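## Task

Take the cardboard box that sits on the desk and set it down on the coffee table. It must rest there by itself at the end, not held up by the robot. No floor-standing object may be left toppled, and the robot must not fall or finish tilted, or the attempt fails.

## Robot and tools

ROBOT. TidyBot++: a mobile base 0.54 m long, 0.50 m wide and 0.38 m tall on four powered casters. It carries a single seven-joint arm with a two-finger gripper. The shoulder sits 0.12 m ahead of the base centre and 0.68 m up. Cameras: base_camera, fixed on the base and looking forward and down, and wrist_camera, which looks along the hand. The arm begins folded, hand down, reaching up to 0.08 m beyond the base front, with the elbow as high as 1.15 m.

FRAMES. Base frame: origin on the floor below the base centre, x forward, y left, z up. hand_pose is reported in it and marks the point between the finger pads; its z axis runs out along the fingers and its y axis is the closing direction. The odometry frame is the base frame as it was when the scene began. Heading is positive to the left, within -3.142 to 3.142. base_tilt is in degrees, positive when leaning forward or right.

execute_actions. Argument "actions": a list holding one action or none (none just reports state and pictures). An action may contain "base", "joints", both, plus optional "speeds"; its motions start at once. "base" holds exactly one relative offset from where the base last measured itself: {"translate_m": d} straight, forward positive, -2 to 2 m; {"strafe_m": d} sideways, left positive, -2 to 2 m; {"rotate_rad": d} in place, counter-clockwise from above positive, -6.3 to 6.3 rad. "joints" gives absolute target angles per joint name, in radians: joint_1_rad any angle (whole arm about vertical; positive is clockwise from above, opposite to rotate_rad); joint_2_rad -2.249 to 2.249 (shoulder); joint_3_rad any angle; joint_4_rad -2.579 to 2.579 (elbow); joint_5_rad any angle; joint_6_rad -2.099 to 2.099 (wrist); joint_7_rad any angle (hand spin; hand down, positive is counter-clockwise from above, and 1.57 opens the fingers to left and right). gripper_pos is a scale 0 (open, ~85 mm gap) to 1 (closed); gap ≈ 85 x (1 - gripper_pos) mm. Unbounded joints take the shorter route, so turn in steps below half a revolution. Tolerances: ±0.039 for joints 1-4, ±0.056 for 5-7, ±0.03 for the gripper. "speeds" caps top speed for this action: translate_m and strafe_m 0.05 to 0.5 m/s, rotate_rad 0.1 to 1.57 rad/s (defaults are the maxima). A base move needing over 8.667 s, or any action over 15 s, is refused; so is any unknown key or out-of-range number, and then nothing moves. "cameras": list of base_camera, wrist_camera or all; omitted/null means all, [] means none. A joint or base left out of an action may still be driving toward its previous target.

ARM GEOMETRY. With joint_1_rad = 0, joint_3_rad = 3.14, joint_5_rad = 0 (near start), the arm moves in the vertical plane of base x. Angles from vertical, forward positive: upper arm (0.42 m) = joint_2_rad; forearm (0.31 m) = joint_2_rad - joint_4_rad; hand (0.31 m to the hand point) = that minus joint_6_rad. Forward reach from the shoulder is the sum of length·sin, height the sum of length·cos. A downward-pointing hand reaches at most ~0.94 m above floor, only near the base.

OTHER TOOLS. wait: "seconds" 0 to 10, commands nothing, returns state and images. zoom_image: "camera" (base_camera or wrist_camera) and "region" [x0, y0, x1, y1] in pixels of that camera's most recent full picture, top-left origin, at most 504x504. read_manual: licence texts only. finished_scene: "scene" = number of the current scene; irreversible, call it only once the object rests on the table unaided and the robot is stable; the result reports success and gives the next task.

READING RESULTS. base_status/joint_status: "done" (for the base, wheels turned the full amount, even with slip), "off_target" (stopped short, may still push), "contact_stop" or "time_out" (target dropped, holding). "joint command not followed" with a "cause:" line means a self-collision check withheld all arm targets (gripper still acts); "not_followed" joints may be retried later. A blocked base can read "done" while well short. Gripper at 1 reading "done" means empty; "off_target" means it is holding something. motor_effort gives percent of max with the peak in brackets; readings are noisy. "ARM HIT" flags a hard hit on the base or arm. Motor temperatures list each arm joint; MOTOR HOT from 60 °C, OVER-TEMPERATURE FAULT at 75 °C lets the arm sink. The pictures line names images in order.

ACCURACY. Friction leaves joints slightly off; correct with last command + (desired - measured). Don't do this with an object blocking. Loads make the arm sag; while holding, never command a joint to its own reading. hand_pose may be 1-2 cm off; trust images. Odometry drifts a few cm and degrees over many moves.

AVOID. Driving while the arm is caught above ~0.8 m can tip the robot; sideways forces on a raised hand can lift wheels; back away or retract to recover. Torque sensors over their limit (104.5 N m joints 1-4, 51.3 N m joints 5-7) freeze the arm for 10 s. Avoid drops, slams, hard pushes, knocking floor items over, and the arm striking the base (unchecked). Loose objects may occasionally be nudged by outside pushes. The robot holds its last command while you think, so keep replies brief when holding loads.

Each tool is called after "Request:" by a JSON object that holds its "name" and its "arguments".

## Session

Request:
{"name": "execute_actions", "arguments": {"actions": []}}

Scene clock: 0.00 s.
Motor temperatures (°C, as the motors report them): [28 29 27 27 31 37 33]
base_odometry: x=+0.000 y=+0.000 heading=+0.000 (m, m, rad; odometry frame)
base_tilt: forward=-0.1 right=+0.3 (deg)
base_status: not commanded
joint_positions: joint_1_rad=-0.011 joint_2_rad=-0.328 joint_3_rad=+3.088 joint_4_rad=-2.494 joint_5_rad=-0.052 joint_6_rad=-0.874 joint_7_rad=+1.564 gripper_pos=+0.000
joint_status: not commanded
motor_effort: joint_1_rad=+1 joint_2_rad=-3 joint_3_rad=-1 joint_4_rad=+15 joint_5_rad=-1 joint_6_rad=+3 joint_7_rad=+1 (%)
hand_pose: x=+0.2740 y=+0.0217 z=+0.5941 quat_wxyz=(-0.014, +0.999, +0.012, +0.050) (m; base frame)
pictures: base_camera, wrist_camera
Images, in order (width x height): base_camera 644x364, wrist_camera 644x476.

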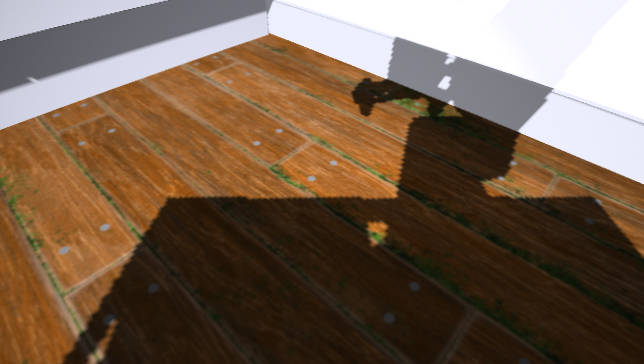

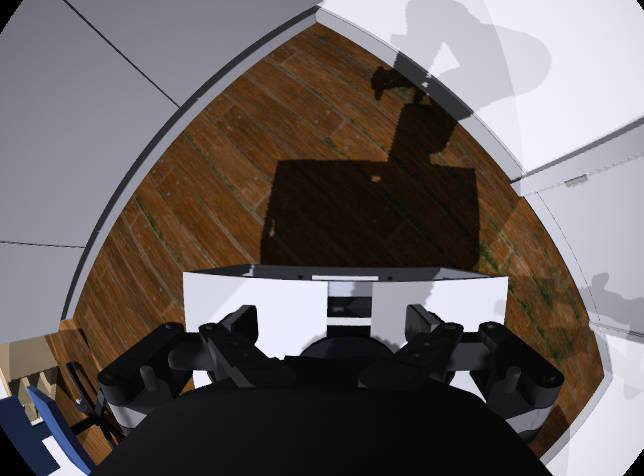

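Facing a corner; I'll swing the arm to look behind.

Request:
{"name": "execute_actions", "arguments": {"actions": [{"joints":{"joint_1_rad":-2.4,"joint_4_rad":-2.1,"joint_6_rad":-0.1}}], "cameras": ["wrist_camera"]}}

Scene clock: 5.67 s.
Motor temperatures (°C, as the motors report them): [28 29 27 27 31 37 33]
base_odometry: x=+0.000 y=+0.000 heading=+0.000 (m, m, rad; odometry frame)
base_tilt: forward=-0.1 right=+0.3 (deg)
base_status: not commanded
joint_positions: joint_1_rad=-2.392 joint_2_rad=-0.328 joint_3_rad=+3.088 joint_4_rad=-2.115 joint_5_rad=-0.052 joint_6_rad=-0.140 joint_7_rad=+1.564 gripper_pos=+0.000
joint_status: all done
motor_effort: joint_1_rad=+0(0) joint_2_rad=-11(11) joint_3_rad=-1(0) joint_4_rad=+23(22) joint_5_rad=-1(1) joint_6_rad=+10(9) joint_7_rad=+0(0) (%)
hand_pose: x=-0.2398 y=+0.2923 z=+0.9034 quat_wxyz=(-0.540, +0.297, +0.766, +0.184) (m; base frame)
pictures: wrist_camera
camera_calibration (this result's frames):
wrist_camera: T_world_to_cam=[[0.637008, 0.769715, -0.041942, -0.0303507], [0.254213, -0.261127, -0.931229, 1.03275], [-0.727733, 0.582539, -0.362012, 0.118155], [0, 0, 0, 1]] pos_world=[-0.15722, 0.224211, 1.00323]
Images, in order (width x height): wrist_camera 644x476.

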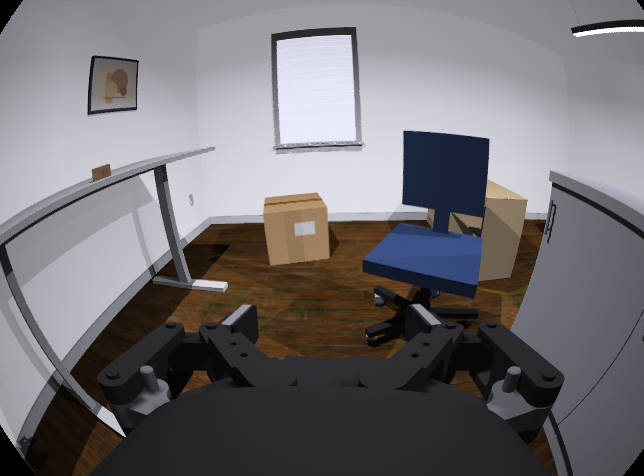

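Request:
{"name": "execute_actions", "arguments": {"actions": [{"base":{"rotate_rad":2.45},"joints":{"joint_1_rad":-0.6,"joint_2_rad":-0.2,"joint_4_rad":-1.0,"joint_6_rad":-1.2}}]}}

Request:
{"name": "execute_actions", "arguments": {"actions": [{"joints":{"joint_1_rad":-2.4}}], "cameras": ["wrist_camera"]}}

Scene clock: 14.00 s.
Motor temperatures (°C, as the motors report them): [28 29 27 27 31 37 33]
base_odometry: x=+0.000 y=+0.000 heading=+2.449 (m, m, rad; odometry frame)
base_tilt: forward=-0.1 right=+0.2 (deg)
base_status: done
joint_positions: joint_1_rad=-0.610 joint_2_rad=-0.216 joint_3_rad=+3.088 joint_4_rad=-1.014 joint_5_rad=-0.052 joint_6_rad=-1.159 joint_7_rad=+1.564 gripper_pos=+0.000
joint_status: all done
motor_effort: joint_1_rad=+1(1) joint_2_rad=-10(14) joint_3_rad=-1(2) joint_4_rad=+18(23) joint_5_rad=-1(1) joint_6_rad=+10(9) joint_7_rad=+0(0) (%)
hand_pose: x=+0.4386 y=+0.2769 z=+1.1951 quat_wxyz=(-0.203, +0.783, +0.274, +0.520) (m; base frame)
pictures: base_camera, wrist_camera
camera_calibration (this result's frames):
wrist_camera: T_world_to_cam=[[0.657041, -0.753055, -0.0347153, -0.0341019], [-0.313747, -0.231291, -0.920905, 1.35645], [0.685463, 0.615964, -0.388237, 0.128671], [0, 0, 0, 1]] pos_world=[0.359788, 0.208797, 1.29793]
Images, in order (width x height): base_camera 644x364, wrist_camera 644x476.

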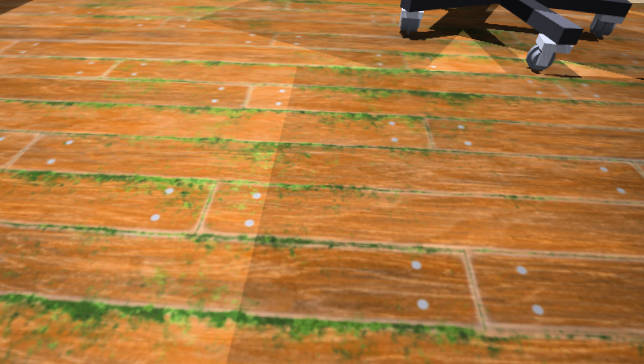

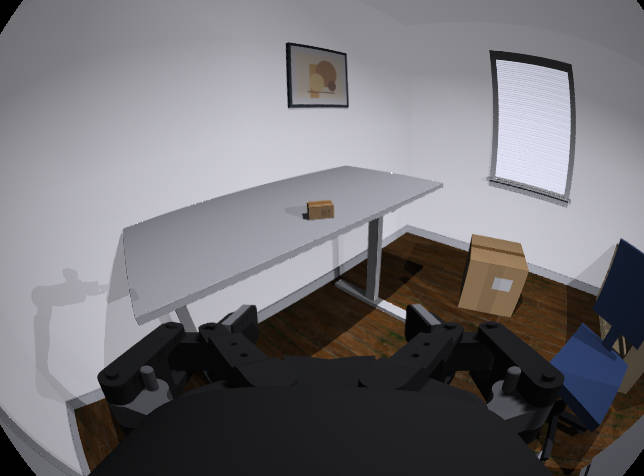

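Scene clock: 16.97 s.
Motor temperatures (°C, as the motors report them): [28 29 27 27 31 37 33]
base_odometry: x=+0.000 y=+0.000 heading=+2.449 (m, m, rad; odometry frame)
base_tilt: forward=-0.1 right=+0.3 (deg)
base_status: not commanded
joint_positions: joint_1_rad=-2.391 joint_2_rad=-0.210 joint_3_rad=+3.088 joint_4_rad=-1.014 joint_5_rad=-0.052 joint_6_rad=-1.159 joint_7_rad=+1.564 gripper_pos=+0.000
joint_status: all done
motor_effort: joint_1_rad=+0(1) joint_2_rad=-11(12) joint_3_rad=-1(0) joint_4_rad=+18(19) joint_5_rad=-1(1) joint_6_rad=+9(10) joint_7_rad=-1(0) (%)
hand_pose: x=-0.2209 y=+0.2571 z=+1.1924 quat_wxyz=(-0.530, +0.280, +0.783, +0.169) (m; base frame)
pictures: wrist_camera
camera_calibration (this result's frames):
wrist_camera: T_world_to_cam=[[0.599703, 0.799439, -0.0354103, -0.0268049], [0.295989, -0.262715, -0.918352, 1.28215], [-0.74347, 0.540257, -0.394176, 0.302764], [0, 0, 0, 1]] pos_world=[-0.138331, 0.194698, 1.29586]
Images, in order (width x height): wrist_camera 644x476.

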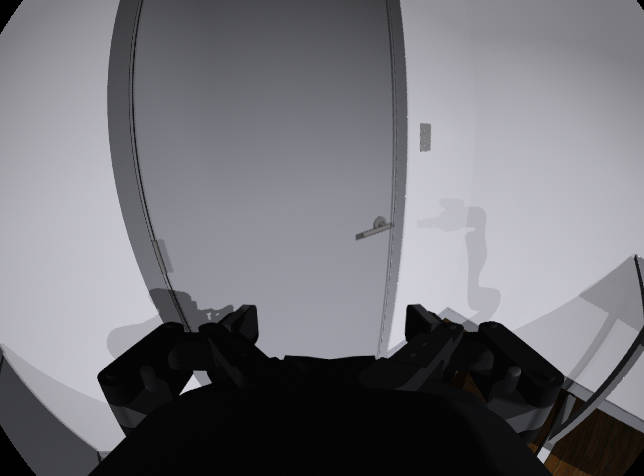

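Request:
{"name": "execute_actions", "arguments": {"actions": [{"base":{"rotate_rad":-0.07},"joints":{"joint_1_rad":-1.5}}], "cameras": []}}

Request:
{"name": "execute_actions", "arguments": {"actions": [{"base":{"strafe_m":0.15}}], "cameras": []}}

Request:
{"name": "execute_actions", "arguments": {"actions": [{"base":{"translate_m":0.6}}]}}

Request:
{"name": "execute_actions", "arguments": {"actions": [{"joints":{"joint_1_rad":0.9}}], "cameras": ["wrist_camera"]}}

Scene clock: 30.17 s.
Motor temperatures (°C, as the motors report them): [28 29 27 27 31 37 33]
base_odometry: x=+0.000 y=+0.000 heading=+2.380 (m, m, rad; odometry frame)
base_tilt: forward=-0.1 right=+0.3 (deg)
base_status: done
joint_positions: joint_1_rad=-1.509 joint_2_rad=-0.210 joint_3_rad=+3.088 joint_4_rad=-1.014 joint_5_rad=-0.052 joint_6_rad=-1.159 joint_7_rad=+1.564 gripper_pos=+0.000
joint_status: all done
motor_effort: joint_1_rad=+0(3) joint_2_rad=-11(11) joint_3_rad=-1(1) joint_4_rad=+18(19) joint_5_rad=-1(1) joint_6_rad=+9(9) joint_7_rad=+1(0) (%)
hand_pose: x=+0.1014 y=+0.4259 z=+1.1924 quat_wxyz=(-0.407, +0.587, +0.588, +0.379) (m; base frame)
pictures: none
No camera images: the call's "cameras" was empty. Leave "cameras" out to get every camera's image.

Scene clock: 31.73 s.
Motor temperatures (°C, as the motors report them): [28 29 27 27 31 37 33]
base_odometry: x=-0.103 y=-0.109 heading=+2.381 (m, m, rad; odometry frame)
base_tilt: forward=-0.1 right=+0.3 (deg)
base_status: done
joint_positions: joint_1_rad=-1.509 joint_2_rad=-0.194 joint_3_rad=+3.088 joint_4_rad=-1.011 joint_5_rad=-0.052 joint_6_rad=-1.161 joint_7_rad=+1.564 gripper_pos=+0.000
joint_status: not commanded
motor_effort: joint_1_rad=+1(0) joint_2_rad=-11(16) joint_3_rad=-1(0) joint_4_rad=+18(19) joint_5_rad=-1(1) joint_6_rad=+9(10) joint_7_rad=+1(1) (%)
hand_pose: x=+0.1019 y=+0.4335 z=+1.1862 quat_wxyz=(-0.403, +0.591, +0.591, +0.374) (m; base frame)
pictures: none
No camera images: the call's "cameras" was empty. Leave "cameras" out to get every camera's image.

Scene clock: 34.30 s.
Motor temperatures (°C, as the motors report them): [28 29 27 27 31 37 33]
base_odometry: x=-0.538 y=+0.305 heading=+2.381 (m, m, rad; odometry frame)
base_tilt: forward=-0.1 right=+0.3 (deg)
base_status: done
joint_positions: joint_1_rad=-1.507 joint_2_rad=-0.194 joint_3_rad=+3.088 joint_4_rad=-1.011 joint_5_rad=-0.052 joint_6_rad=-1.161 joint_7_rad=+1.564 gripper_pos=+0.000
joint_status: not commanded
motor_effort: joint_1_rad=+1(2) joint_2_rad=-12(13) joint_3_rad=-1(2) joint_4_rad=+18(19) joint_5_rad=-1(1) joint_6_rad=+9(9) joint_7_rad=+0(0) (%)
hand_pose: x=+0.1028 y=+0.4334 z=+1.1863 quat_wxyz=(-0.402, +0.591, +0.590, +0.374) (m; base frame)
pictures: base_camera, wrist_camera
camera_calibration (this result's frames):
wrist_camera: T_world_to_cam=[[0.998406, 0.0426303, -0.036981, -0.0731958], [-0.0162974, -0.40957, -0.912133, 1.31539], [-0.0540309, 0.911282, -0.408222, 0.230805], [0, 0, 0, 1]] pos_world=[0.106987, 0.331537, 1.29133]
Images, in order (width x height): base_camera 644x364, wrist_camera 644x476.

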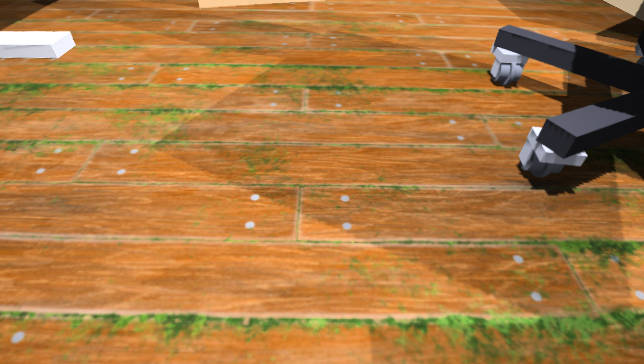

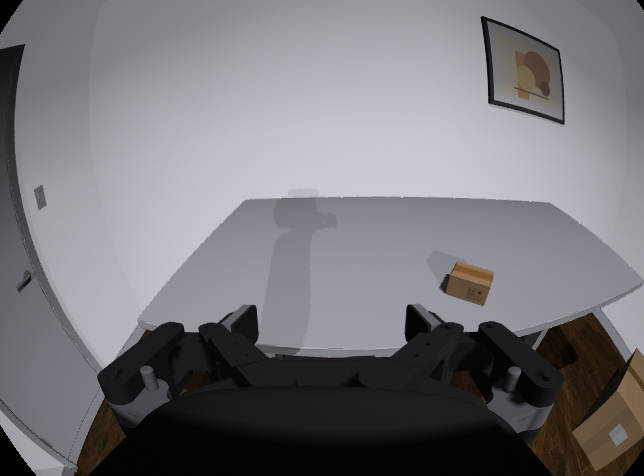

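Scene clock: 37.70 s.
Motor temperatures (°C, as the motors report them): [28 29 27 27 31 37 33]
base_odometry: x=-0.538 y=+0.305 heading=+2.381 (m, m, rad; odometry frame)
base_tilt: forward=-0.1 right=+0.3 (deg)
base_status: not commanded
joint_positions: joint_1_rad=+0.891 joint_2_rad=-0.194 joint_3_rad=+3.088 joint_4_rad=-1.011 joint_5_rad=-0.052 joint_6_rad=-1.161 joint_7_rad=+1.564 gripper_pos=+0.000
joint_status: all done
motor_effort: joint_1_rad=+0(1) joint_2_rad=-12(13) joint_3_rad=-1(0) joint_4_rad=+19(19) joint_5_rad=-1(1) joint_6_rad=+10(8) joint_7_rad=+0(1) (%)
hand_pose: x=+0.4243 y=-0.3079 z=+1.1863 quat_wxyz=(+0.203, +0.765, -0.336, +0.511) (m; base frame)
pictures: wrist_camera
camera_calibration (this result's frames):
wrist_camera: T_world_to_cam=[[-0.705887, -0.707358, -0.0369811, 0.129615], [-0.265312, 0.312447, -0.912133, 1.34502], [0.656759, -0.634052, -0.408222, 0.146221], [0, 0, 0, 1]] pos_world=[0.352313, -0.235853, 1.29133]
Images, in order (width x height): wrist_camera 644x476.

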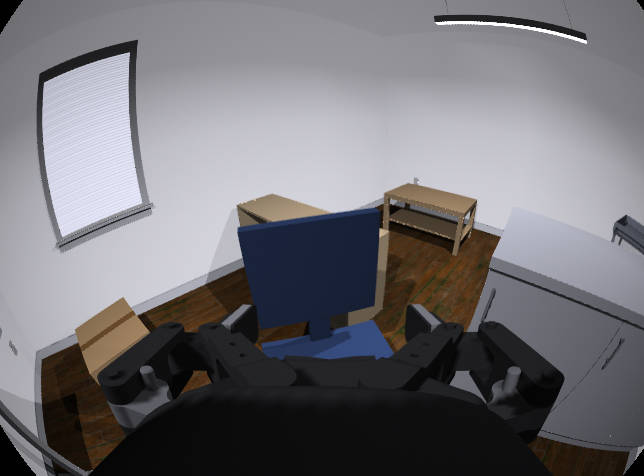

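Request:
{"name": "execute_actions", "arguments": {"actions": [{"base":{"strafe_m":0.17},"joints":{"joint_1_rad":-0.5}}], "cameras": []}}

Request:
{"name": "execute_actions", "arguments": {"actions": [{"base":{"translate_m":0.7},"joints":{"joint_1_rad":-2.3,"joint_2_rad":0,"joint_4_rad":-0.7,"joint_6_rad":-1.6}}]}}

Scene clock: 52.87 s.
Motor temperatures (°C, as the motors report them): [28 29 27 27 31 37 33]
base_odometry: x=-0.656 y=+0.181 heading=+2.381 (m, m, rad; odometry frame)
base_tilt: forward=-0.1 right=+0.2 (deg)
base_status: done
joint_positions: joint_1_rad=-0.491 joint_2_rad=-0.200 joint_3_rad=+3.088 joint_4_rad=-1.011 joint_5_rad=-0.052 joint_6_rad=-1.161 joint_7_rad=+1.564 gripper_pos=+0.000
joint_status: all done
motor_effort: joint_1_rad=+1(1) joint_2_rad=-11(17) joint_3_rad=-1(0) joint_4_rad=+18(20) joint_5_rad=-1(1) joint_6_rad=+9(10) joint_7_rad=+0(0) (%)
hand_pose: x=+0.4760 y=+0.2407 z=+1.1890 quat_wxyz=(-0.170, +0.802, +0.228, +0.525) (m; base frame)
pictures: none
No camera images: the call's "cameras" was empty. Leave "cameras" out to get every camera's image.

Scene clock: 55.93 s.
Motor temperatures (°C, as the motors report them): [28 29 27 27 31 37 33]
base_odometry: x=-1.163 y=+0.664 heading=+2.382 (m, m, rad; odometry frame)
base_tilt: forward=-0.1 right=+0.2 (deg)
base_status: done
joint_positions: joint_1_rad=-2.292 joint_2_rad=-0.013 joint_3_rad=+3.088 joint_4_rad=-0.715 joint_5_rad=-0.052 joint_6_rad=-1.558 joint_7_rad=+1.564 gripper_pos=+0.000
joint_status: all done
motor_effort: joint_1_rad=+0(1) joint_2_rad=-16(17) joint_3_rad=-1(0) joint_4_rad=+16(19) joint_5_rad=-1(1) joint_6_rad=+8(10) joint_7_rad=+1(0) (%)
hand_pose: x=-0.1993 y=+0.2998 z=+1.1444 quat_wxyz=(-0.402, +0.343, +0.837, +0.142) (m; base frame)
pictures: base_camera, wrist_camera
camera_calibration (this result's frames):
wrist_camera: T_world_to_cam=[[0.674313, 0.736937, -0.0471826, -0.028525], [0.452723, -0.463037, -0.761996, 1.15526], [-0.583391, 0.492463, -0.64586, 0.611164], [0, 0, 0, 1]] pos_world=[-0.147231, 0.254976, 1.27369]
Images, in order (width x height): base_camera 644x364, wrist_camera 644x476.

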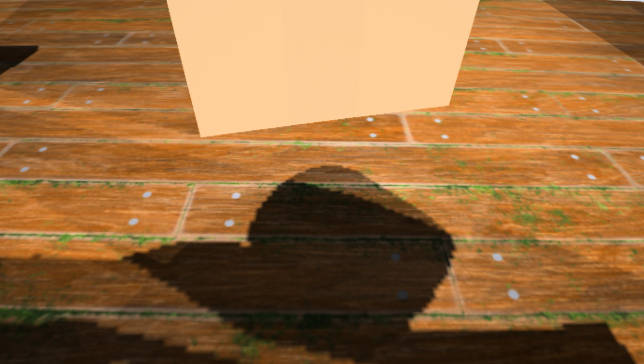

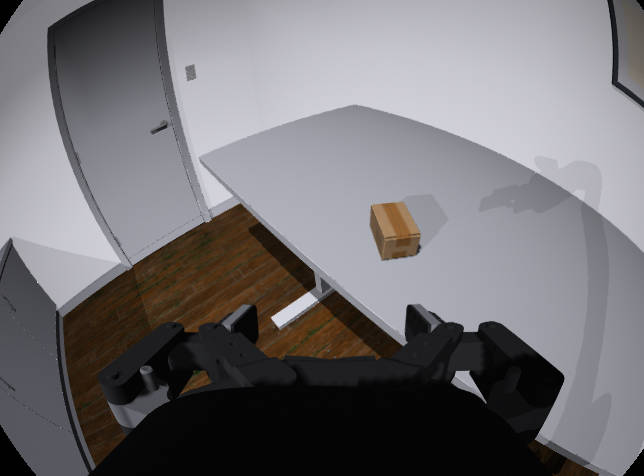

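Request:
{"name": "execute_actions", "arguments": {"actions": [{"base":{"translate_m":0.12},"joints":{"joint_2_rad":0.35,"joint_4_rad":-0.64,"joint_6_rad":-1.05}}], "cameras": ["wrist_camera"]}}

Scene clock: 67.37 s.
Motor temperatures (°C, as the motors report them): [28 29 27 27 31 37 33]
base_odometry: x=-1.250 y=+0.746 heading=+2.381 (m, m, rad; odometry frame)
base_tilt: forward=-0.1 right=+0.2 (deg)
base_status: done
joint_positions: joint_1_rad=-2.294 joint_2_rad=+0.357 joint_3_rad=+3.088 joint_4_rad=-0.654 joint_5_rad=-0.052 joint_6_rad=-1.088 joint_7_rad=+1.564 gripper_pos=+0.000
joint_status: all done
motor_effort: joint_1_rad=+1(2) joint_2_rad=-36(40) joint_3_rad=-2(3) joint_4_rad=+20(22) joint_5_rad=-1(1) joint_6_rad=+9(9) joint_7_rad=+0(1) (%)
hand_pose: x=-0.3627 y=+0.4821 z=+1.0870 quat_wxyz=(-0.473, +0.342, +0.796, +0.161) (m; base frame)
pictures: wrist_camera
camera_calibration (this result's frames):
wrist_camera: T_world_to_cam=[[0.681408, 0.728144, -0.0740839, -0.0192747], [0.331775, -0.397523, -0.855512, 1.29611], [-0.652386, 0.558374, -0.512456, 0.187135], [0, 0, 0, 1]] pos_world=[-0.294799, 0.424777, 1.20331]
Images, in order (width x height): wrist_camera 644x476.

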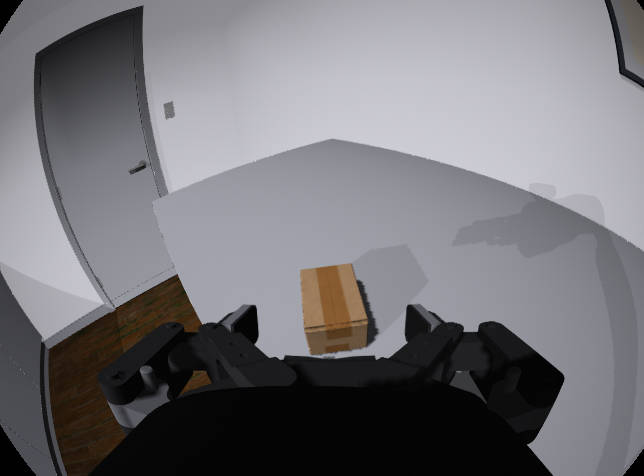

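Request:
{"name": "execute_actions", "arguments": {"actions": [{"joints":{"joint_2_rad":0.54,"joint_4_rad":-0.63,"joint_6_rad":-0.88}}], "cameras": ["wrist_camera"]}}

Scene clock: 73.33 s.
Motor temperatures (°C, as the motors report them): [28 29 27 27 31 37 33]
base_odometry: x=-1.250 y=+0.746 heading=+2.381 (m, m, rad; odometry frame)
base_tilt: forward=-0.1 right=+0.2 (deg)
base_status: not commanded
joint_positions: joint_1_rad=-2.294 joint_2_rad=+0.546 joint_3_rad=+3.088 joint_4_rad=-0.638 joint_5_rad=-0.052 joint_6_rad=-0.921 joint_7_rad=+1.564 gripper_pos=+0.000
joint_status: all done
motor_effort: joint_1_rad=+1(1) joint_2_rad=-44(49) joint_3_rad=-2(2) joint_4_rad=+22(24) joint_5_rad=-1(1) joint_6_rad=+9(9) joint_7_rad=+1(1) (%)
hand_pose: x=-0.4249 y=+0.5546 z=+1.0023 quat_wxyz=(-0.471, +0.351, +0.794, +0.157) (m; base frame)
pictures: wrist_camera
camera_calibration (this result's frames):
wrist_camera: T_world_to_cam=[[0.689658, 0.718855, -0.0872852, -0.0141088], [0.323136, -0.413378, -0.851294, 1.27397], [-0.648039, 0.558897, -0.517377, 0.0691196], [0, 0, 0, 1]] pos_world=[-0.357143, 0.498143, 1.11905]
Images, in order (width x height): wrist_camera 644x476.

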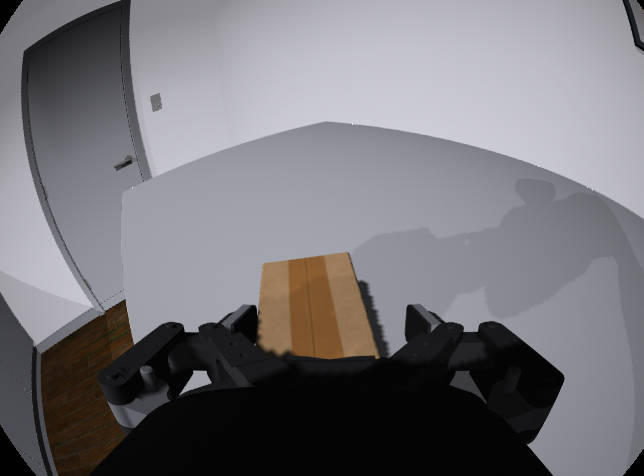

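Request:
{"name": "execute_actions", "arguments": {"actions": [{"joints":{"joint_1_rad":-2.325,"joint_2_rad":0.56}}], "cameras": []}}

Request:
{"name": "execute_actions", "arguments": {"actions": [{"joints":{"gripper_pos":1}}], "cameras": ["wrist_camera"]}}

Request:
{"name": "execute_actions", "arguments": {"actions": [{"joints":{"joint_2_rad":0.1}}], "cameras": ["wrist_camera"]}}

Scene clock: 79.87 s.
Motor temperatures (°C, as the motors report them): [28 29 27 27 31 37 33]
base_odometry: x=-1.250 y=+0.746 heading=+2.381 (m, m, rad; odometry frame)
base_tilt: forward=-0.1 right=+0.2 (deg)
base_status: not commanded
joint_positions: joint_1_rad=-2.319 joint_2_rad=+0.551 joint_3_rad=+3.088 joint_4_rad=-0.638 joint_5_rad=-0.052 joint_6_rad=-0.921 joint_7_rad=+1.564 gripper_pos=+0.000
joint_status: all done
motor_effort: joint_1_rad=+1(1) joint_2_rad=-44(45) joint_3_rad=-2(3) joint_4_rad=+22(22) joint_5_rad=-1(1) joint_6_rad=+9(9) joint_7_rad=+0(1) (%)
hand_pose: x=-0.4399 y=+0.5418 z=+0.9985 quat_wxyz=(-0.471, +0.341, +0.799, +0.150) (m; base frame)
pictures: none
No camera images: the call's "cameras" was empty. Leave "cameras" out to get every camera's image.

Scene clock: 80.97 s.
Motor temperatures (°C, as the motors report them): [28 29 27 27 31 37 33]
base_odometry: x=-1.250 y=+0.746 heading=+2.381 (m, m, rad; odometry frame)
base_tilt: forward=-0.1 right=+0.2 (deg)
base_status: not commanded
joint_positions: joint_1_rad=-2.319 joint_2_rad=+0.551 joint_3_rad=+3.088 joint_4_rad=-0.638 joint_5_rad=-0.052 joint_6_rad=-0.919 joint_7_rad=+1.564 gripper_pos=+0.349
joint_status: gripper_pos off_target (ended at +0.349, target +1.000)
motor_effort: joint_1_rad=+0(0) joint_2_rad=-43(45) joint_3_rad=-3(3) joint_4_rad=+21(22) joint_5_rad=-1(1) joint_6_rad=+9(10) joint_7_rad=+0(0) (%)
hand_pose: x=-0.4401 y=+0.5420 z=+0.9991 quat_wxyz=(-0.472, +0.341, +0.799, +0.150) (m; base frame)
pictures: wrist_camera
camera_calibration (this result's frames):
wrist_camera: T_world_to_cam=[[0.671482, 0.735819, -0.0876489, -0.0117319], [0.335046, -0.406974, -0.849774, 1.2712], [-0.66095, 0.541242, -0.519809, 0.071009], [0, 0, 0, 1]] pos_world=[-0.371098, 0.487544, 1.11611]
Images, in order (width x height): wrist_camera 644x476.

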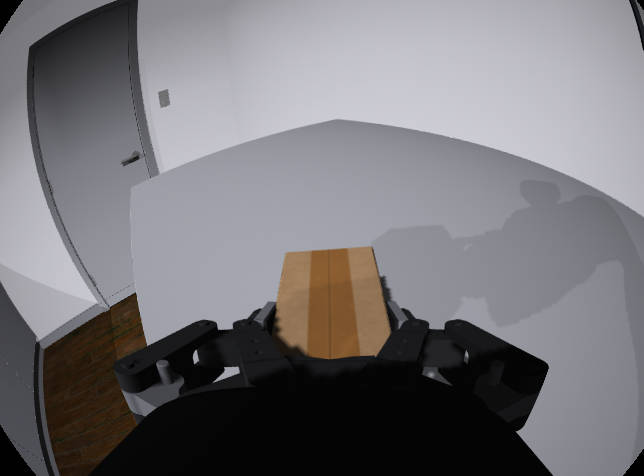

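Scene clock: 83.03 s.
Motor temperatures (°C, as the motors report them): [28 29 27 27 31 37 33]
base_odometry: x=-1.250 y=+0.746 heading=+2.381 (m, m, rad; odometry frame)
base_tilt: forward=-0.1 right=+0.3 (deg)
base_status: not commanded
joint_positions: joint_1_rad=-2.319 joint_2_rad=+0.103 joint_3_rad=+3.088 joint_4_rad=-0.631 joint_5_rad=-0.052 joint_6_rad=-0.919 joint_7_rad=+1.564 gripper_pos=+0.349
joint_status: all done
motor_effort: joint_1_rad=+0(1) joint_2_rad=-24(51) joint_3_rad=-1(2) joint_4_rad=+19(25) joint_5_rad=-1(1) joint_6_rad=+11(11) joint_7_rad=+1(0) (%)
hand_pose: x=-0.2928 y=+0.3837 z=+1.3089 quat_wxyz=(-0.639, +0.278, +0.681, +0.226) (m; base frame)
pictures: wrist_camera
camera_calibration (this result's frames):
wrist_camera: T_world_to_cam=[[0.650926, 0.757925, -0.0429608, -0.0399469], [0.0433698, -0.0936267, -0.994662, 1.40469], [-0.757902, 0.645588, -0.0938151, -0.21096], [0, 0, 0, 1]] pos_world=[-0.194806, 0.297987, 1.37568]
Images, in order (width x height): wrist_camera 644x476.

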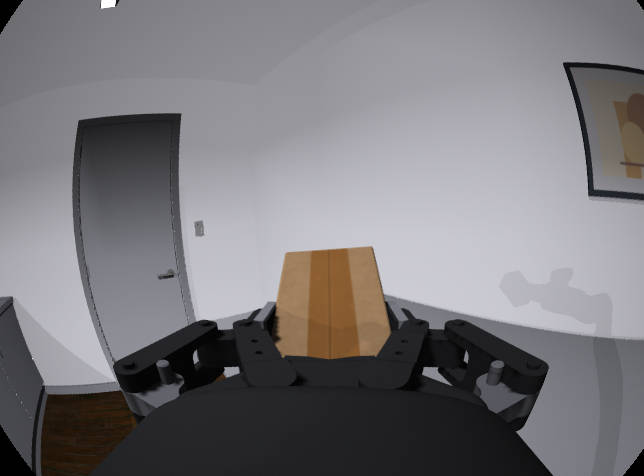

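Got it. Now surveying the route, looking down toward the right.

Request:
{"name": "execute_actions", "arguments": {"actions": [{"joints":{"joint_1_rad":2.0,"joint_6_rad":-1.7}}], "cameras": ["wrist_camera"]}}

Request:
{"name": "execute_actions", "arguments": {"actions": [{"joints":{"joint_1_rad":0.9}}], "cameras": ["wrist_camera"]}}

Scene clock: 89.40 s.
Motor temperatures (°C, as the motors report them): [28 29 27 27 31 37 33]
base_odometry: x=-1.250 y=+0.746 heading=+2.381 (m, m, rad; odometry frame)
base_tilt: forward=-0.1 right=+0.3 (deg)
base_status: not commanded
joint_positions: joint_1_rad=-4.276 joint_2_rad=+0.104 joint_3_rad=+3.088 joint_4_rad=-0.631 joint_5_rad=-0.052 joint_6_rad=-1.664 joint_7_rad=+1.564 gripper_pos=+0.349
joint_status: all done
motor_effort: joint_1_rad=+0(2) joint_2_rad=-22(26) joint_3_rad=-2(2) joint_4_rad=+17(19) joint_5_rad=-1(2) joint_6_rad=+8(11) joint_7_rad=-1(0) (%)
hand_pose: x=-0.0408 y=-0.4361 z=+1.1046 quat_wxyz=(-0.286, -0.527, +0.768, -0.225) (m; base frame)
pictures: wrist_camera
camera_calibration (this result's frames):
wrist_camera: T_world_to_cam=[[-0.94392, 0.325278, -0.056653, 0.1699], [0.278441, 0.692003, -0.666035, 1.10304], [-0.177442, -0.644458, -0.743766, 0.669194], [0, 0, 0, 1]] pos_world=[-0.0280152, -0.387301, 1.24201]
Images, in order (width x height): wrist_camera 644x476.

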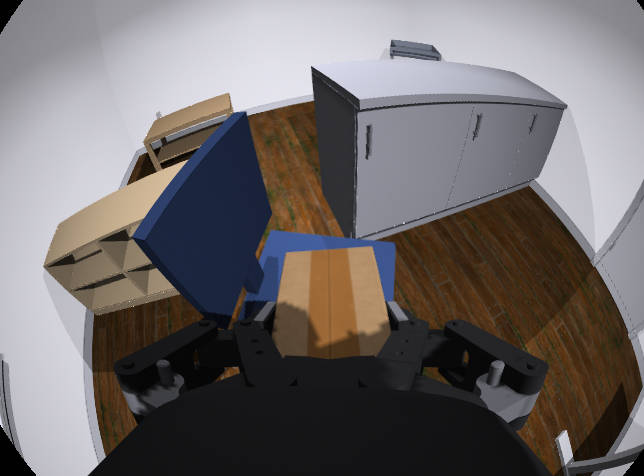

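Scene clock: 91.77 s.
Motor temperatures (°C, as the motors report them): [28 29 27 27 31 37 33]
base_odometry: x=-1.250 y=+0.746 heading=+2.381 (m, m, rad; odometry frame)
base_tilt: forward=-0.1 right=+0.3 (deg)
base_status: not commanded
joint_positions: joint_1_rad=-5.376 joint_2_rad=+0.104 joint_3_rad=+3.088 joint_4_rad=-0.631 joint_5_rad=-0.052 joint_6_rad=-1.664 joint_7_rad=+1.564 gripper_pos=+0.349
joint_status: all done
motor_effort: joint_1_rad=+0(1) joint_2_rad=-22(23) joint_3_rad=-2(2) joint_4_rad=+17(17) joint_5_rad=-1(1) joint_6_rad=+8(8) joint_7_rad=+0(1) (%)
hand_pose: x=+0.4352 y=-0.3402 z=+1.1046 quat_wxyz=(-0.126, -0.851, +0.379, -0.341) (m; base frame)
pictures: wrist_camera
camera_calibration (this result's frames):
wrist_camera: T_world_to_cam=[[-0.717997, -0.693736, -0.056653, 0.143015], [-0.49046, 0.562003, -0.666035, 1.19454], [0.493892, -0.450425, -0.743766, 0.589306], [0, 0, 0, 1]] pos_world=[0.397503, -0.306679, 1.24201]
Images, in order (width x height): wrist_camera 644x476.

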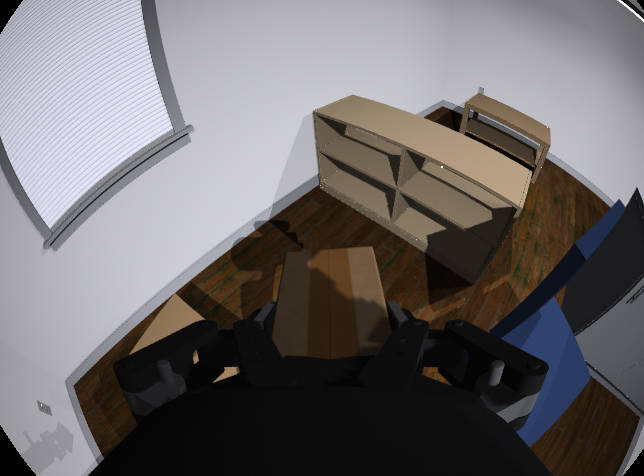

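Request:
{"name": "execute_actions", "arguments": {"actions": [{"base":{"translate_m":-0.85},"joints":{"joint_2_rad":-0.2,"joint_6_rad":-2.0,"joint_1_rad":0.3}}], "cameras": []}}

Request:
{"name": "execute_actions", "arguments": {"actions": [{"base":{"strafe_m":-0.85}}]}}

Scene clock: 101.37 s.
Motor temperatures (°C, as the motors report them): [28 29 27 27 31 37 33]
base_odometry: x=-0.634 y=+0.161 heading=+2.381 (m, m, rad; odometry frame)
base_tilt: forward=-0.1 right=+0.3 (deg)
base_status: done
joint_positions: joint_1_rad=-5.973 joint_2_rad=-0.201 joint_3_rad=+3.088 joint_4_rad=-0.631 joint_5_rad=-0.052 joint_6_rad=-1.965 joint_7_rad=+1.564 gripper_pos=+0.349
joint_status: all done
motor_effort: joint_1_rad=+0(2) joint_2_rad=-4(26) joint_3_rad=-1(3) joint_4_rad=+12(18) joint_5_rad=+0(2) joint_6_rad=+7(8) joint_7_rad=+0(0) (%)
hand_pose: x=+0.3733 y=-0.0451 z=+1.1511 quat_wxyz=(-0.032, -0.925, +0.103, -0.363) (m; base frame)
pictures: none
No camera images: the call's "cameras" was empty. Leave "cameras" out to get every camera's image.

Scene clock: 104.43 s.
Motor temperatures (°C, as the motors report them): [28 29 27 27 31 37 33]
base_odometry: x=-0.048 y=+0.776 heading=+2.381 (m, m, rad; odometry frame)
base_tilt: forward=-0.1 right=+0.3 (deg)
base_status: done
joint_positions: joint_1_rad=-5.973 joint_2_rad=-0.201 joint_3_rad=+3.088 joint_4_rad=-0.631 joint_5_rad=-0.052 joint_6_rad=-1.965 joint_7_rad=+1.564 gripper_pos=+0.349
joint_status: not commanded
motor_effort: joint_1_rad=+1(1) joint_2_rad=-5(6) joint_3_rad=-1(0) joint_4_rad=+13(13) joint_5_rad=-1(1) joint_6_rad=+8(8) joint_7_rad=+0(0) (%)
hand_pose: x=+0.3734 y=-0.0449 z=+1.1511 quat_wxyz=(-0.032, -0.926, +0.103, -0.363) (m; base frame)
pictures: base_camera, wrist_camera
camera_calibration (this result's frames):
wrist_camera: T_world_to_cam=[[-0.195386, -0.980347, -0.0272786, 0.064323], [-0.725688, 0.16323, -0.668381, 1.10182], [0.659698, -0.110797, -0.743318, 0.740234], [0, 0, 0, 1]] pos_world=[0.323816, -0.0347762, 1.28842]
Images, in order (width x height): base_camera 644x364, wrist_camera 644x476.

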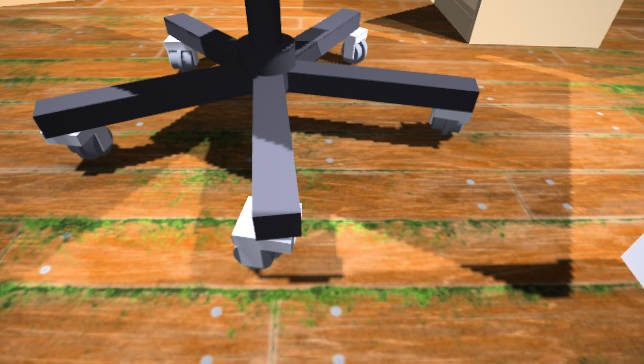

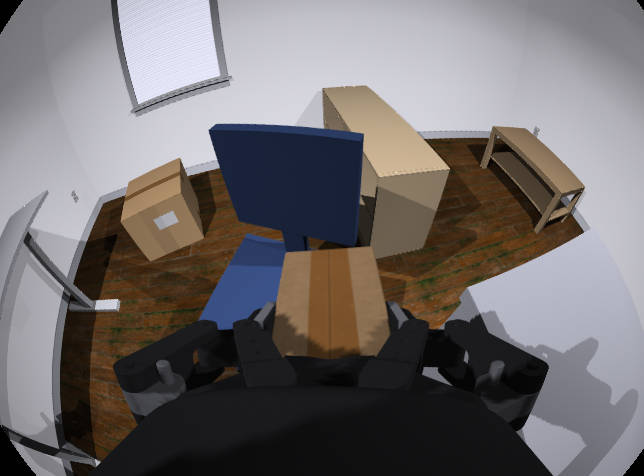

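Request:
{"name": "execute_actions", "arguments": {"actions": [{"base":{"translate_m":0.5},"speeds":{"translate_m":0.12},"joints":{"joint_1_rad":1.2}}]}}

Request:
{"name": "execute_actions", "arguments": {"actions": [{"base":{"translate_m":0.36},"speeds":{"translate_m":0.12}}]}}

Scene clock: 113.43 s.
Motor temperatures (°C, as the motors report them): [28 29 27 27 31 37 33]
base_odometry: x=-0.410 y=+1.121 heading=+2.381 (m, m, rad; odometry frame)
base_tilt: forward=-0.1 right=+0.3 (deg)
base_status: done
joint_positions: joint_1_rad=-5.093 joint_2_rad=-0.201 joint_3_rad=+3.088 joint_4_rad=-0.631 joint_5_rad=-0.052 joint_6_rad=-1.966 joint_7_rad=+1.564 gripper_pos=+0.349
joint_status: all done
motor_effort: joint_1_rad=+1(0) joint_2_rad=-5(8) joint_3_rad=-1(4) joint_4_rad=+13(14) joint_5_rad=+0(3) joint_6_rad=+8(9) joint_7_rad=+0(0) (%)
hand_pose: x=+0.2465 y=-0.2245 z=+1.1509 quat_wxyz=(-0.183, -0.794, +0.487, -0.315) (m; base frame)
pictures: base_camera, wrist_camera
camera_calibration (this result's frames):
wrist_camera: T_world_to_cam=[[-0.879861, -0.47444, -0.0274175, 0.145962], [-0.337071, 0.663695, -0.667752, 1.05482], [0.335005, -0.578287, -0.743879, 0.779582], [0, 0, 0, 1]] pos_world=[0.222811, -0.180006, 1.28827]
Images, in order (width x height): base_camera 644x364, wrist_camera 644x476.

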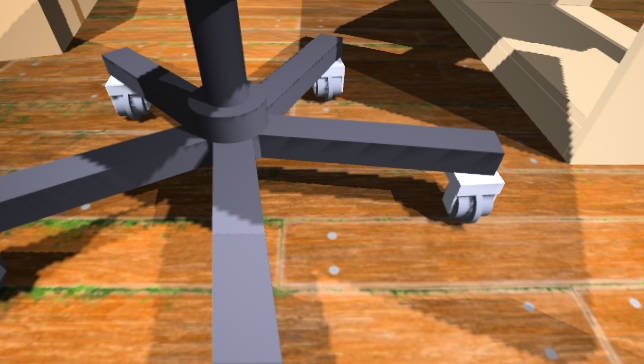

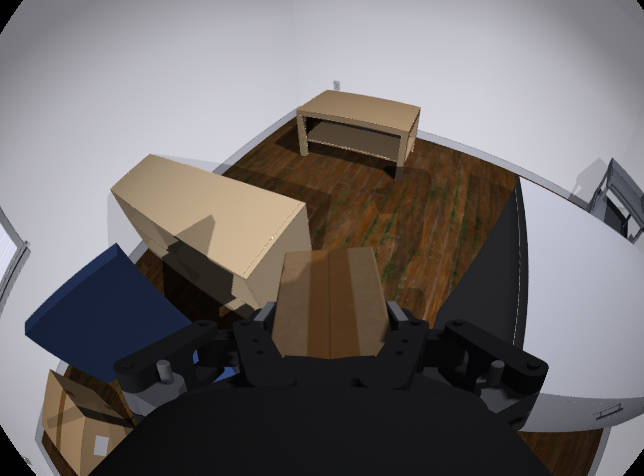

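Scene clock: 116.97 s.
Motor temperatures (°C, as the motors report them): [28 29 27 27 31 37 33]
base_odometry: x=-0.671 y=+1.369 heading=+2.381 (m, m, rad; odometry frame)
base_tilt: forward=-0.1 right=+0.3 (deg)
base_status: done
joint_positions: joint_1_rad=-5.093 joint_2_rad=-0.201 joint_3_rad=+3.088 joint_4_rad=-0.631 joint_5_rad=-0.052 joint_6_rad=-1.966 joint_7_rad=+1.564 gripper_pos=+0.349
joint_status: not commanded
motor_effort: joint_1_rad=+0(0) joint_2_rad=-5(6) joint_3_rad=-1(0) joint_4_rad=+12(13) joint_5_rad=-1(1) joint_6_rad=+8(8) joint_7_rad=+1(1) (%)
hand_pose: x=+0.2465 y=-0.2247 z=+1.1508 quat_wxyz=(-0.183, -0.794, +0.487, -0.314) (m; base frame)
pictures: base_camera, wrist_camera
camera_calibration (this result's frames):
wrist_camera: T_world_to_cam=[[-0.880012, -0.474158, -0.0274522, 0.146003], [-0.33694, 0.663991, -0.667523, 1.05465], [0.334739, -0.578178, -0.744083, 0.779753], [0, 0, 0, 1]] pos_world=[0.222824, -0.180212, 1.28821]
Images, in order (width x height): base_camera 644x364, wrist_camera 644x476.

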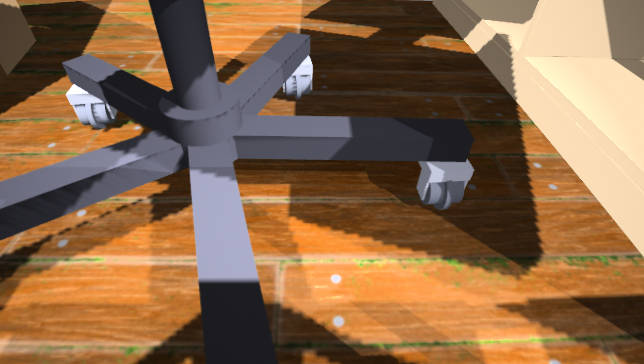

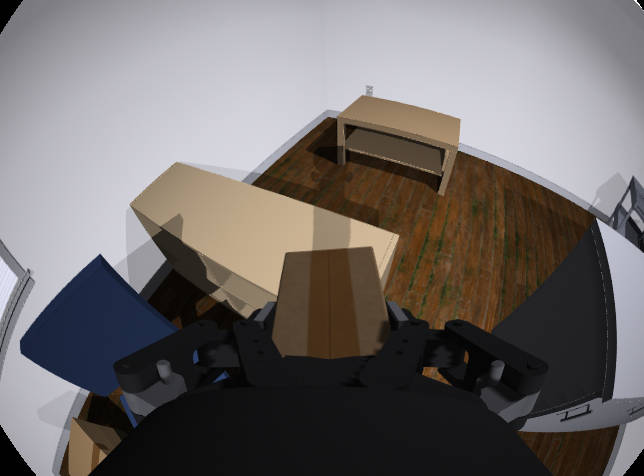

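Request:
{"name": "execute_actions", "arguments": {"actions": [{"base":{"translate_m":-0.04},"joints":{"joint_1_rad":1.9}}], "cameras": []}}

Request:
{"name": "execute_actions", "arguments": {"actions": [{"base":{"strafe_m":-0.3},"speeds":{"strafe_m":0.15}}]}}

Scene clock: 122.97 s.
Motor temperatures (°C, as the motors report them): [28 29 27 27 31 37 33]
base_odometry: x=-0.642 y=+1.342 heading=+2.381 (m, m, rad; odometry frame)
base_tilt: forward=-0.1 right=+0.3 (deg)
base_status: done
joint_positions: joint_1_rad=-4.393 joint_2_rad=-0.201 joint_3_rad=+3.088 joint_4_rad=-0.631 joint_5_rad=-0.052 joint_6_rad=-1.966 joint_7_rad=+1.564 gripper_pos=+0.349
joint_status: all done
motor_effort: joint_1_rad=+0(2) joint_2_rad=-5(7) joint_3_rad=-1(1) joint_4_rad=+13(13) joint_5_rad=+0(0) joint_6_rad=+8(7) joint_7_rad=+0(0) (%)
hand_pose: x=+0.0718 y=-0.2541 z=+1.1508 quat_wxyz=(-0.280, -0.579, +0.730, -0.233) (m; base frame)
pictures: none
No camera images: the call's "cameras" was empty. Leave "cameras" out to get every camera's image.

Scene clock: 125.63 s.
Motor temperatures (°C, as the motors report them): [28 29 27 27 31 37 33]
base_odometry: x=-0.435 y=+1.559 heading=+2.381 (m, m, rad; odometry frame)
base_tilt: forward=-0.1 right=+0.3 (deg)
base_status: done
joint_positions: joint_1_rad=-4.393 joint_2_rad=-0.194 joint_3_rad=+3.088 joint_4_rad=-0.631 joint_5_rad=-0.052 joint_6_rad=-1.966 joint_7_rad=+1.564 gripper_pos=+0.349
joint_status: not commanded
motor_effort: joint_1_rad=+0(1) joint_2_rad=-4(8) joint_3_rad=-1(1) joint_4_rad=+13(14) joint_5_rad=-1(1) joint_6_rad=+7(9) joint_7_rad=+1(1) (%)
hand_pose: x=+0.0709 y=-0.2570 z=+1.1490 quat_wxyz=(-0.277, -0.579, +0.731, -0.231) (m; base frame)
pictures: base_camera, wrist_camera
camera_calibration (this result's frames):
wrist_camera: T_world_to_cam=[[-0.978524, 0.204194, -0.0282142, 0.158248], [0.171297, 0.729356, -0.662342, 0.990507], [-0.114668, -0.652951, -0.74867, 0.836491], [0, 0, 0, 1]] pos_world=[0.0810983, -0.208558, 1.28678]
Images, in order (width x height): base_camera 644x364, wrist_camera 644x476.

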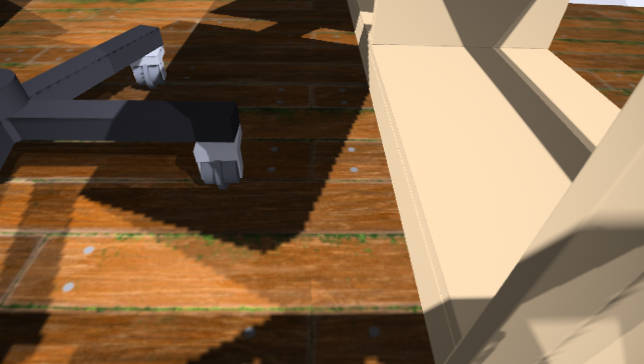

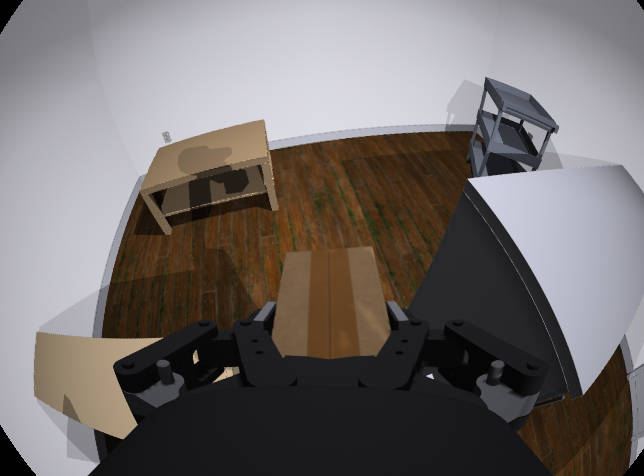

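Request:
{"name": "execute_actions", "arguments": {"actions": [{"base":{"strafe_m":-1.15},"speeds":{"strafe_m":0.25},"joints":{"joint_1_rad":1.35}}], "cameras": ["wrist_camera"]}}

Request:
{"name": "execute_actions", "arguments": {"actions": [{"joints":{"joint_2_rad":0.75,"joint_4_rad":-1.8,"joint_6_rad":0.65}}], "cameras": ["wrist_camera"]}}

Scene clock: 136.43 s.
Motor temperatures (°C, as the motors report them): [28 29 27 27 31 37 33]
base_odometry: x=+0.357 y=+2.393 heading=+2.382 (m, m, rad; odometry frame)
base_tilt: forward=-0.1 right=+0.3 (deg)
base_status: done
joint_positions: joint_1_rad=-4.923 joint_2_rad=-0.194 joint_3_rad=+3.088 joint_4_rad=-0.631 joint_5_rad=-0.052 joint_6_rad=-1.967 joint_7_rad=+1.564 gripper_pos=+0.349
joint_status: all done
motor_effort: joint_1_rad=+0(1) joint_2_rad=-5(9) joint_3_rad=-1(0) joint_4_rad=+12(14) joint_5_rad=-1(1) joint_6_rad=+8(9) joint_7_rad=+0(0) (%)
hand_pose: x=+0.2073 y=-0.2461 z=+1.1489 quat_wxyz=(-0.207, -0.751, +0.554, -0.295) (m; base frame)
pictures: wrist_camera
camera_calibration (this result's frames):
wrist_camera: T_world_to_cam=[[-0.947602, -0.318202, -0.0282486, 0.154595], [-0.220805, 0.716316, -0.661919, 1.03673], [0.230859, -0.620998, -0.749043, 0.795776], [0, 0, 0, 1]] pos_world=[0.191698, -0.199261, 1.28667]
Images, in order (width x height): wrist_camera 644x476.

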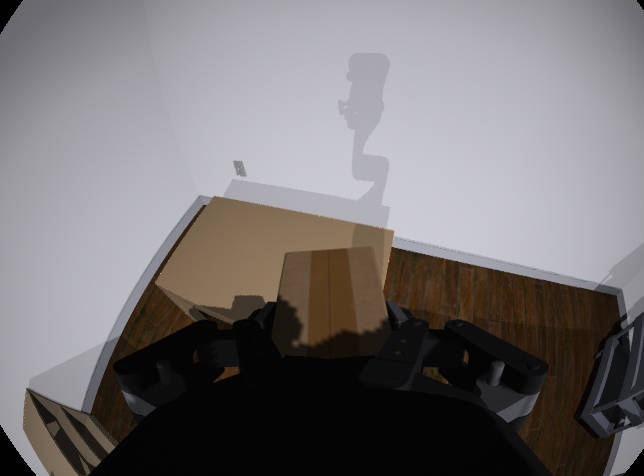

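Scene clock: 139.47 s.
Motor temperatures (°C, as the motors report them): [28 29 27 27 31 37 33]
base_odometry: x=+0.357 y=+2.393 heading=+2.382 (m, m, rad; odometry frame)
base_tilt: forward=-0.1 right=+0.3 (deg)
base_status: not commanded
joint_positions: joint_1_rad=-4.923 joint_2_rad=+0.758 joint_3_rad=+3.088 joint_4_rad=-1.796 joint_5_rad=-0.052 joint_6_rad=+0.605 joint_7_rad=+1.564 gripper_pos=+0.349
joint_status: all done
motor_effort: joint_1_rad=+1(1) joint_2_rad=-45(49) joint_3_rad=-3(3) joint_4_rad=+16(23) joint_5_rad=+0(1) joint_6_rad=+10(10) joint_7_rad=+0(1) (%)
hand_pose: x=+0.2998 y=-0.7301 z=+0.6113 quat_wxyz=(-0.331, -0.629, +0.538, -0.453) (m; base frame)
pictures: wrist_camera
camera_calibration (this result's frames):
wrist_camera: T_world_to_cam=[[-0.971905, -0.223174, -0.0747989, 0.178212], [-0.0182488, 0.388276, -0.921362, 0.906341], [0.234666, -0.894111, -0.38144, -0.3541], [0, 0, 0, 1]] pos_world=[0.27284, -0.628744, 0.713331]
Images, in order (width x height): wrist_camera 644x476.

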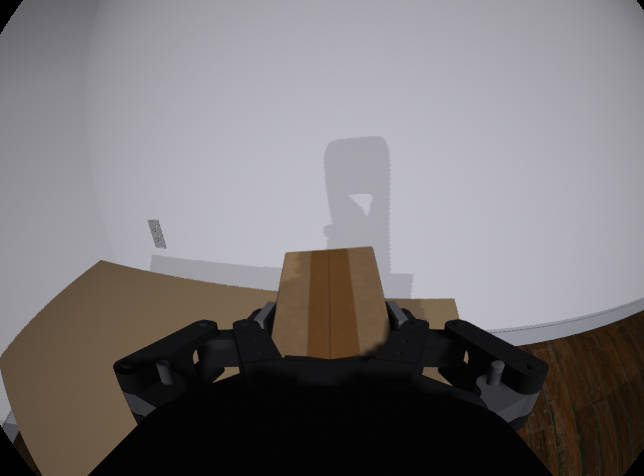

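Request:
{"name": "execute_actions", "arguments": {"actions": [{"joints":{"joint_1_rad":1.2,"joint_2_rad":0.9,"joint_4_rad":-1.8,"joint_6_rad":0.65}}], "cameras": ["wrist_camera"]}}

Request:
{"name": "execute_actions", "arguments": {"actions": [{"joints":{"joint_2_rad":0.945}}], "cameras": []}}

Scene clock: 145.50 s.
Motor temperatures (°C, as the motors report them): [28 29 27 27 31 37 33]
base_odometry: x=+0.357 y=+2.393 heading=+2.382 (m, m, rad; odometry frame)
base_tilt: forward=-0.1 right=+0.3 (deg)
base_status: not commanded
joint_positions: joint_1_rad=-5.086 joint_2_rad=+0.907 joint_3_rad=+3.086 joint_4_rad=-1.798 joint_5_rad=-0.052 joint_6_rad=+0.615 joint_7_rad=+1.564 gripper_pos=+0.349
joint_status: all done
motor_effort: joint_1_rad=+0(3) joint_2_rad=-47(50) joint_3_rad=-3(4) joint_4_rad=+14(16) joint_5_rad=+0(0) joint_6_rad=+10(11) joint_7_rad=+0(1) (%)
hand_pose: x=+0.4095 y=-0.6739 z=+0.5019 quat_wxyz=(-0.260, -0.700, +0.508, -0.428) (m; base frame)
pictures: wrist_camera
camera_calibration (this result's frames):
wrist_camera: T_world_to_cam=[[-0.926698, -0.367824, -0.0770429, 0.174325], [-0.126494, 0.498339, -0.857705, 0.872292], [0.353878, -0.785088, -0.508338, -0.282925], [0, 0, 0, 1]] pos_world=[0.372007, -0.592698, 0.617778]
Images, in order (width x height): wrist_camera 644x476.

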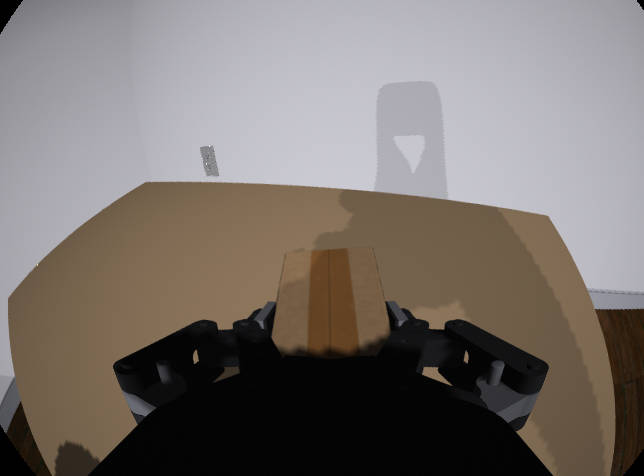

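Scene clock: 146.20 s.
Motor temperatures (°C, as the motors report them): [28 29 27 27 31 37 33]
base_odometry: x=+0.357 y=+2.393 heading=+2.382 (m, m, rad; odometry frame)
base_tilt: forward=-0.1 right=+0.3 (deg)
base_status: not commanded
joint_positions: joint_1_rad=-5.086 joint_2_rad=+0.915 joint_3_rad=+3.086 joint_4_rad=-1.797 joint_5_rad=-0.052 joint_6_rad=+0.621 joint_7_rad=+1.564 gripper_pos=+0.349
joint_status: all done
motor_effort: joint_1_rad=+0(0) joint_2_rad=-42(47) joint_3_rad=-2(3) joint_4_rad=+11(13) joint_5_rad=+0(0) joint_6_rad=+7(10) joint_7_rad=+1(1) (%)
hand_pose: x=+0.4094 y=-0.6739 z=+0.4984 quat_wxyz=(-0.260, -0.700, +0.508, -0.428) (m; base frame)
pictures: none
No camera images: the call's "cameras" was empty. Leave "cameras" out to get every camera's image.


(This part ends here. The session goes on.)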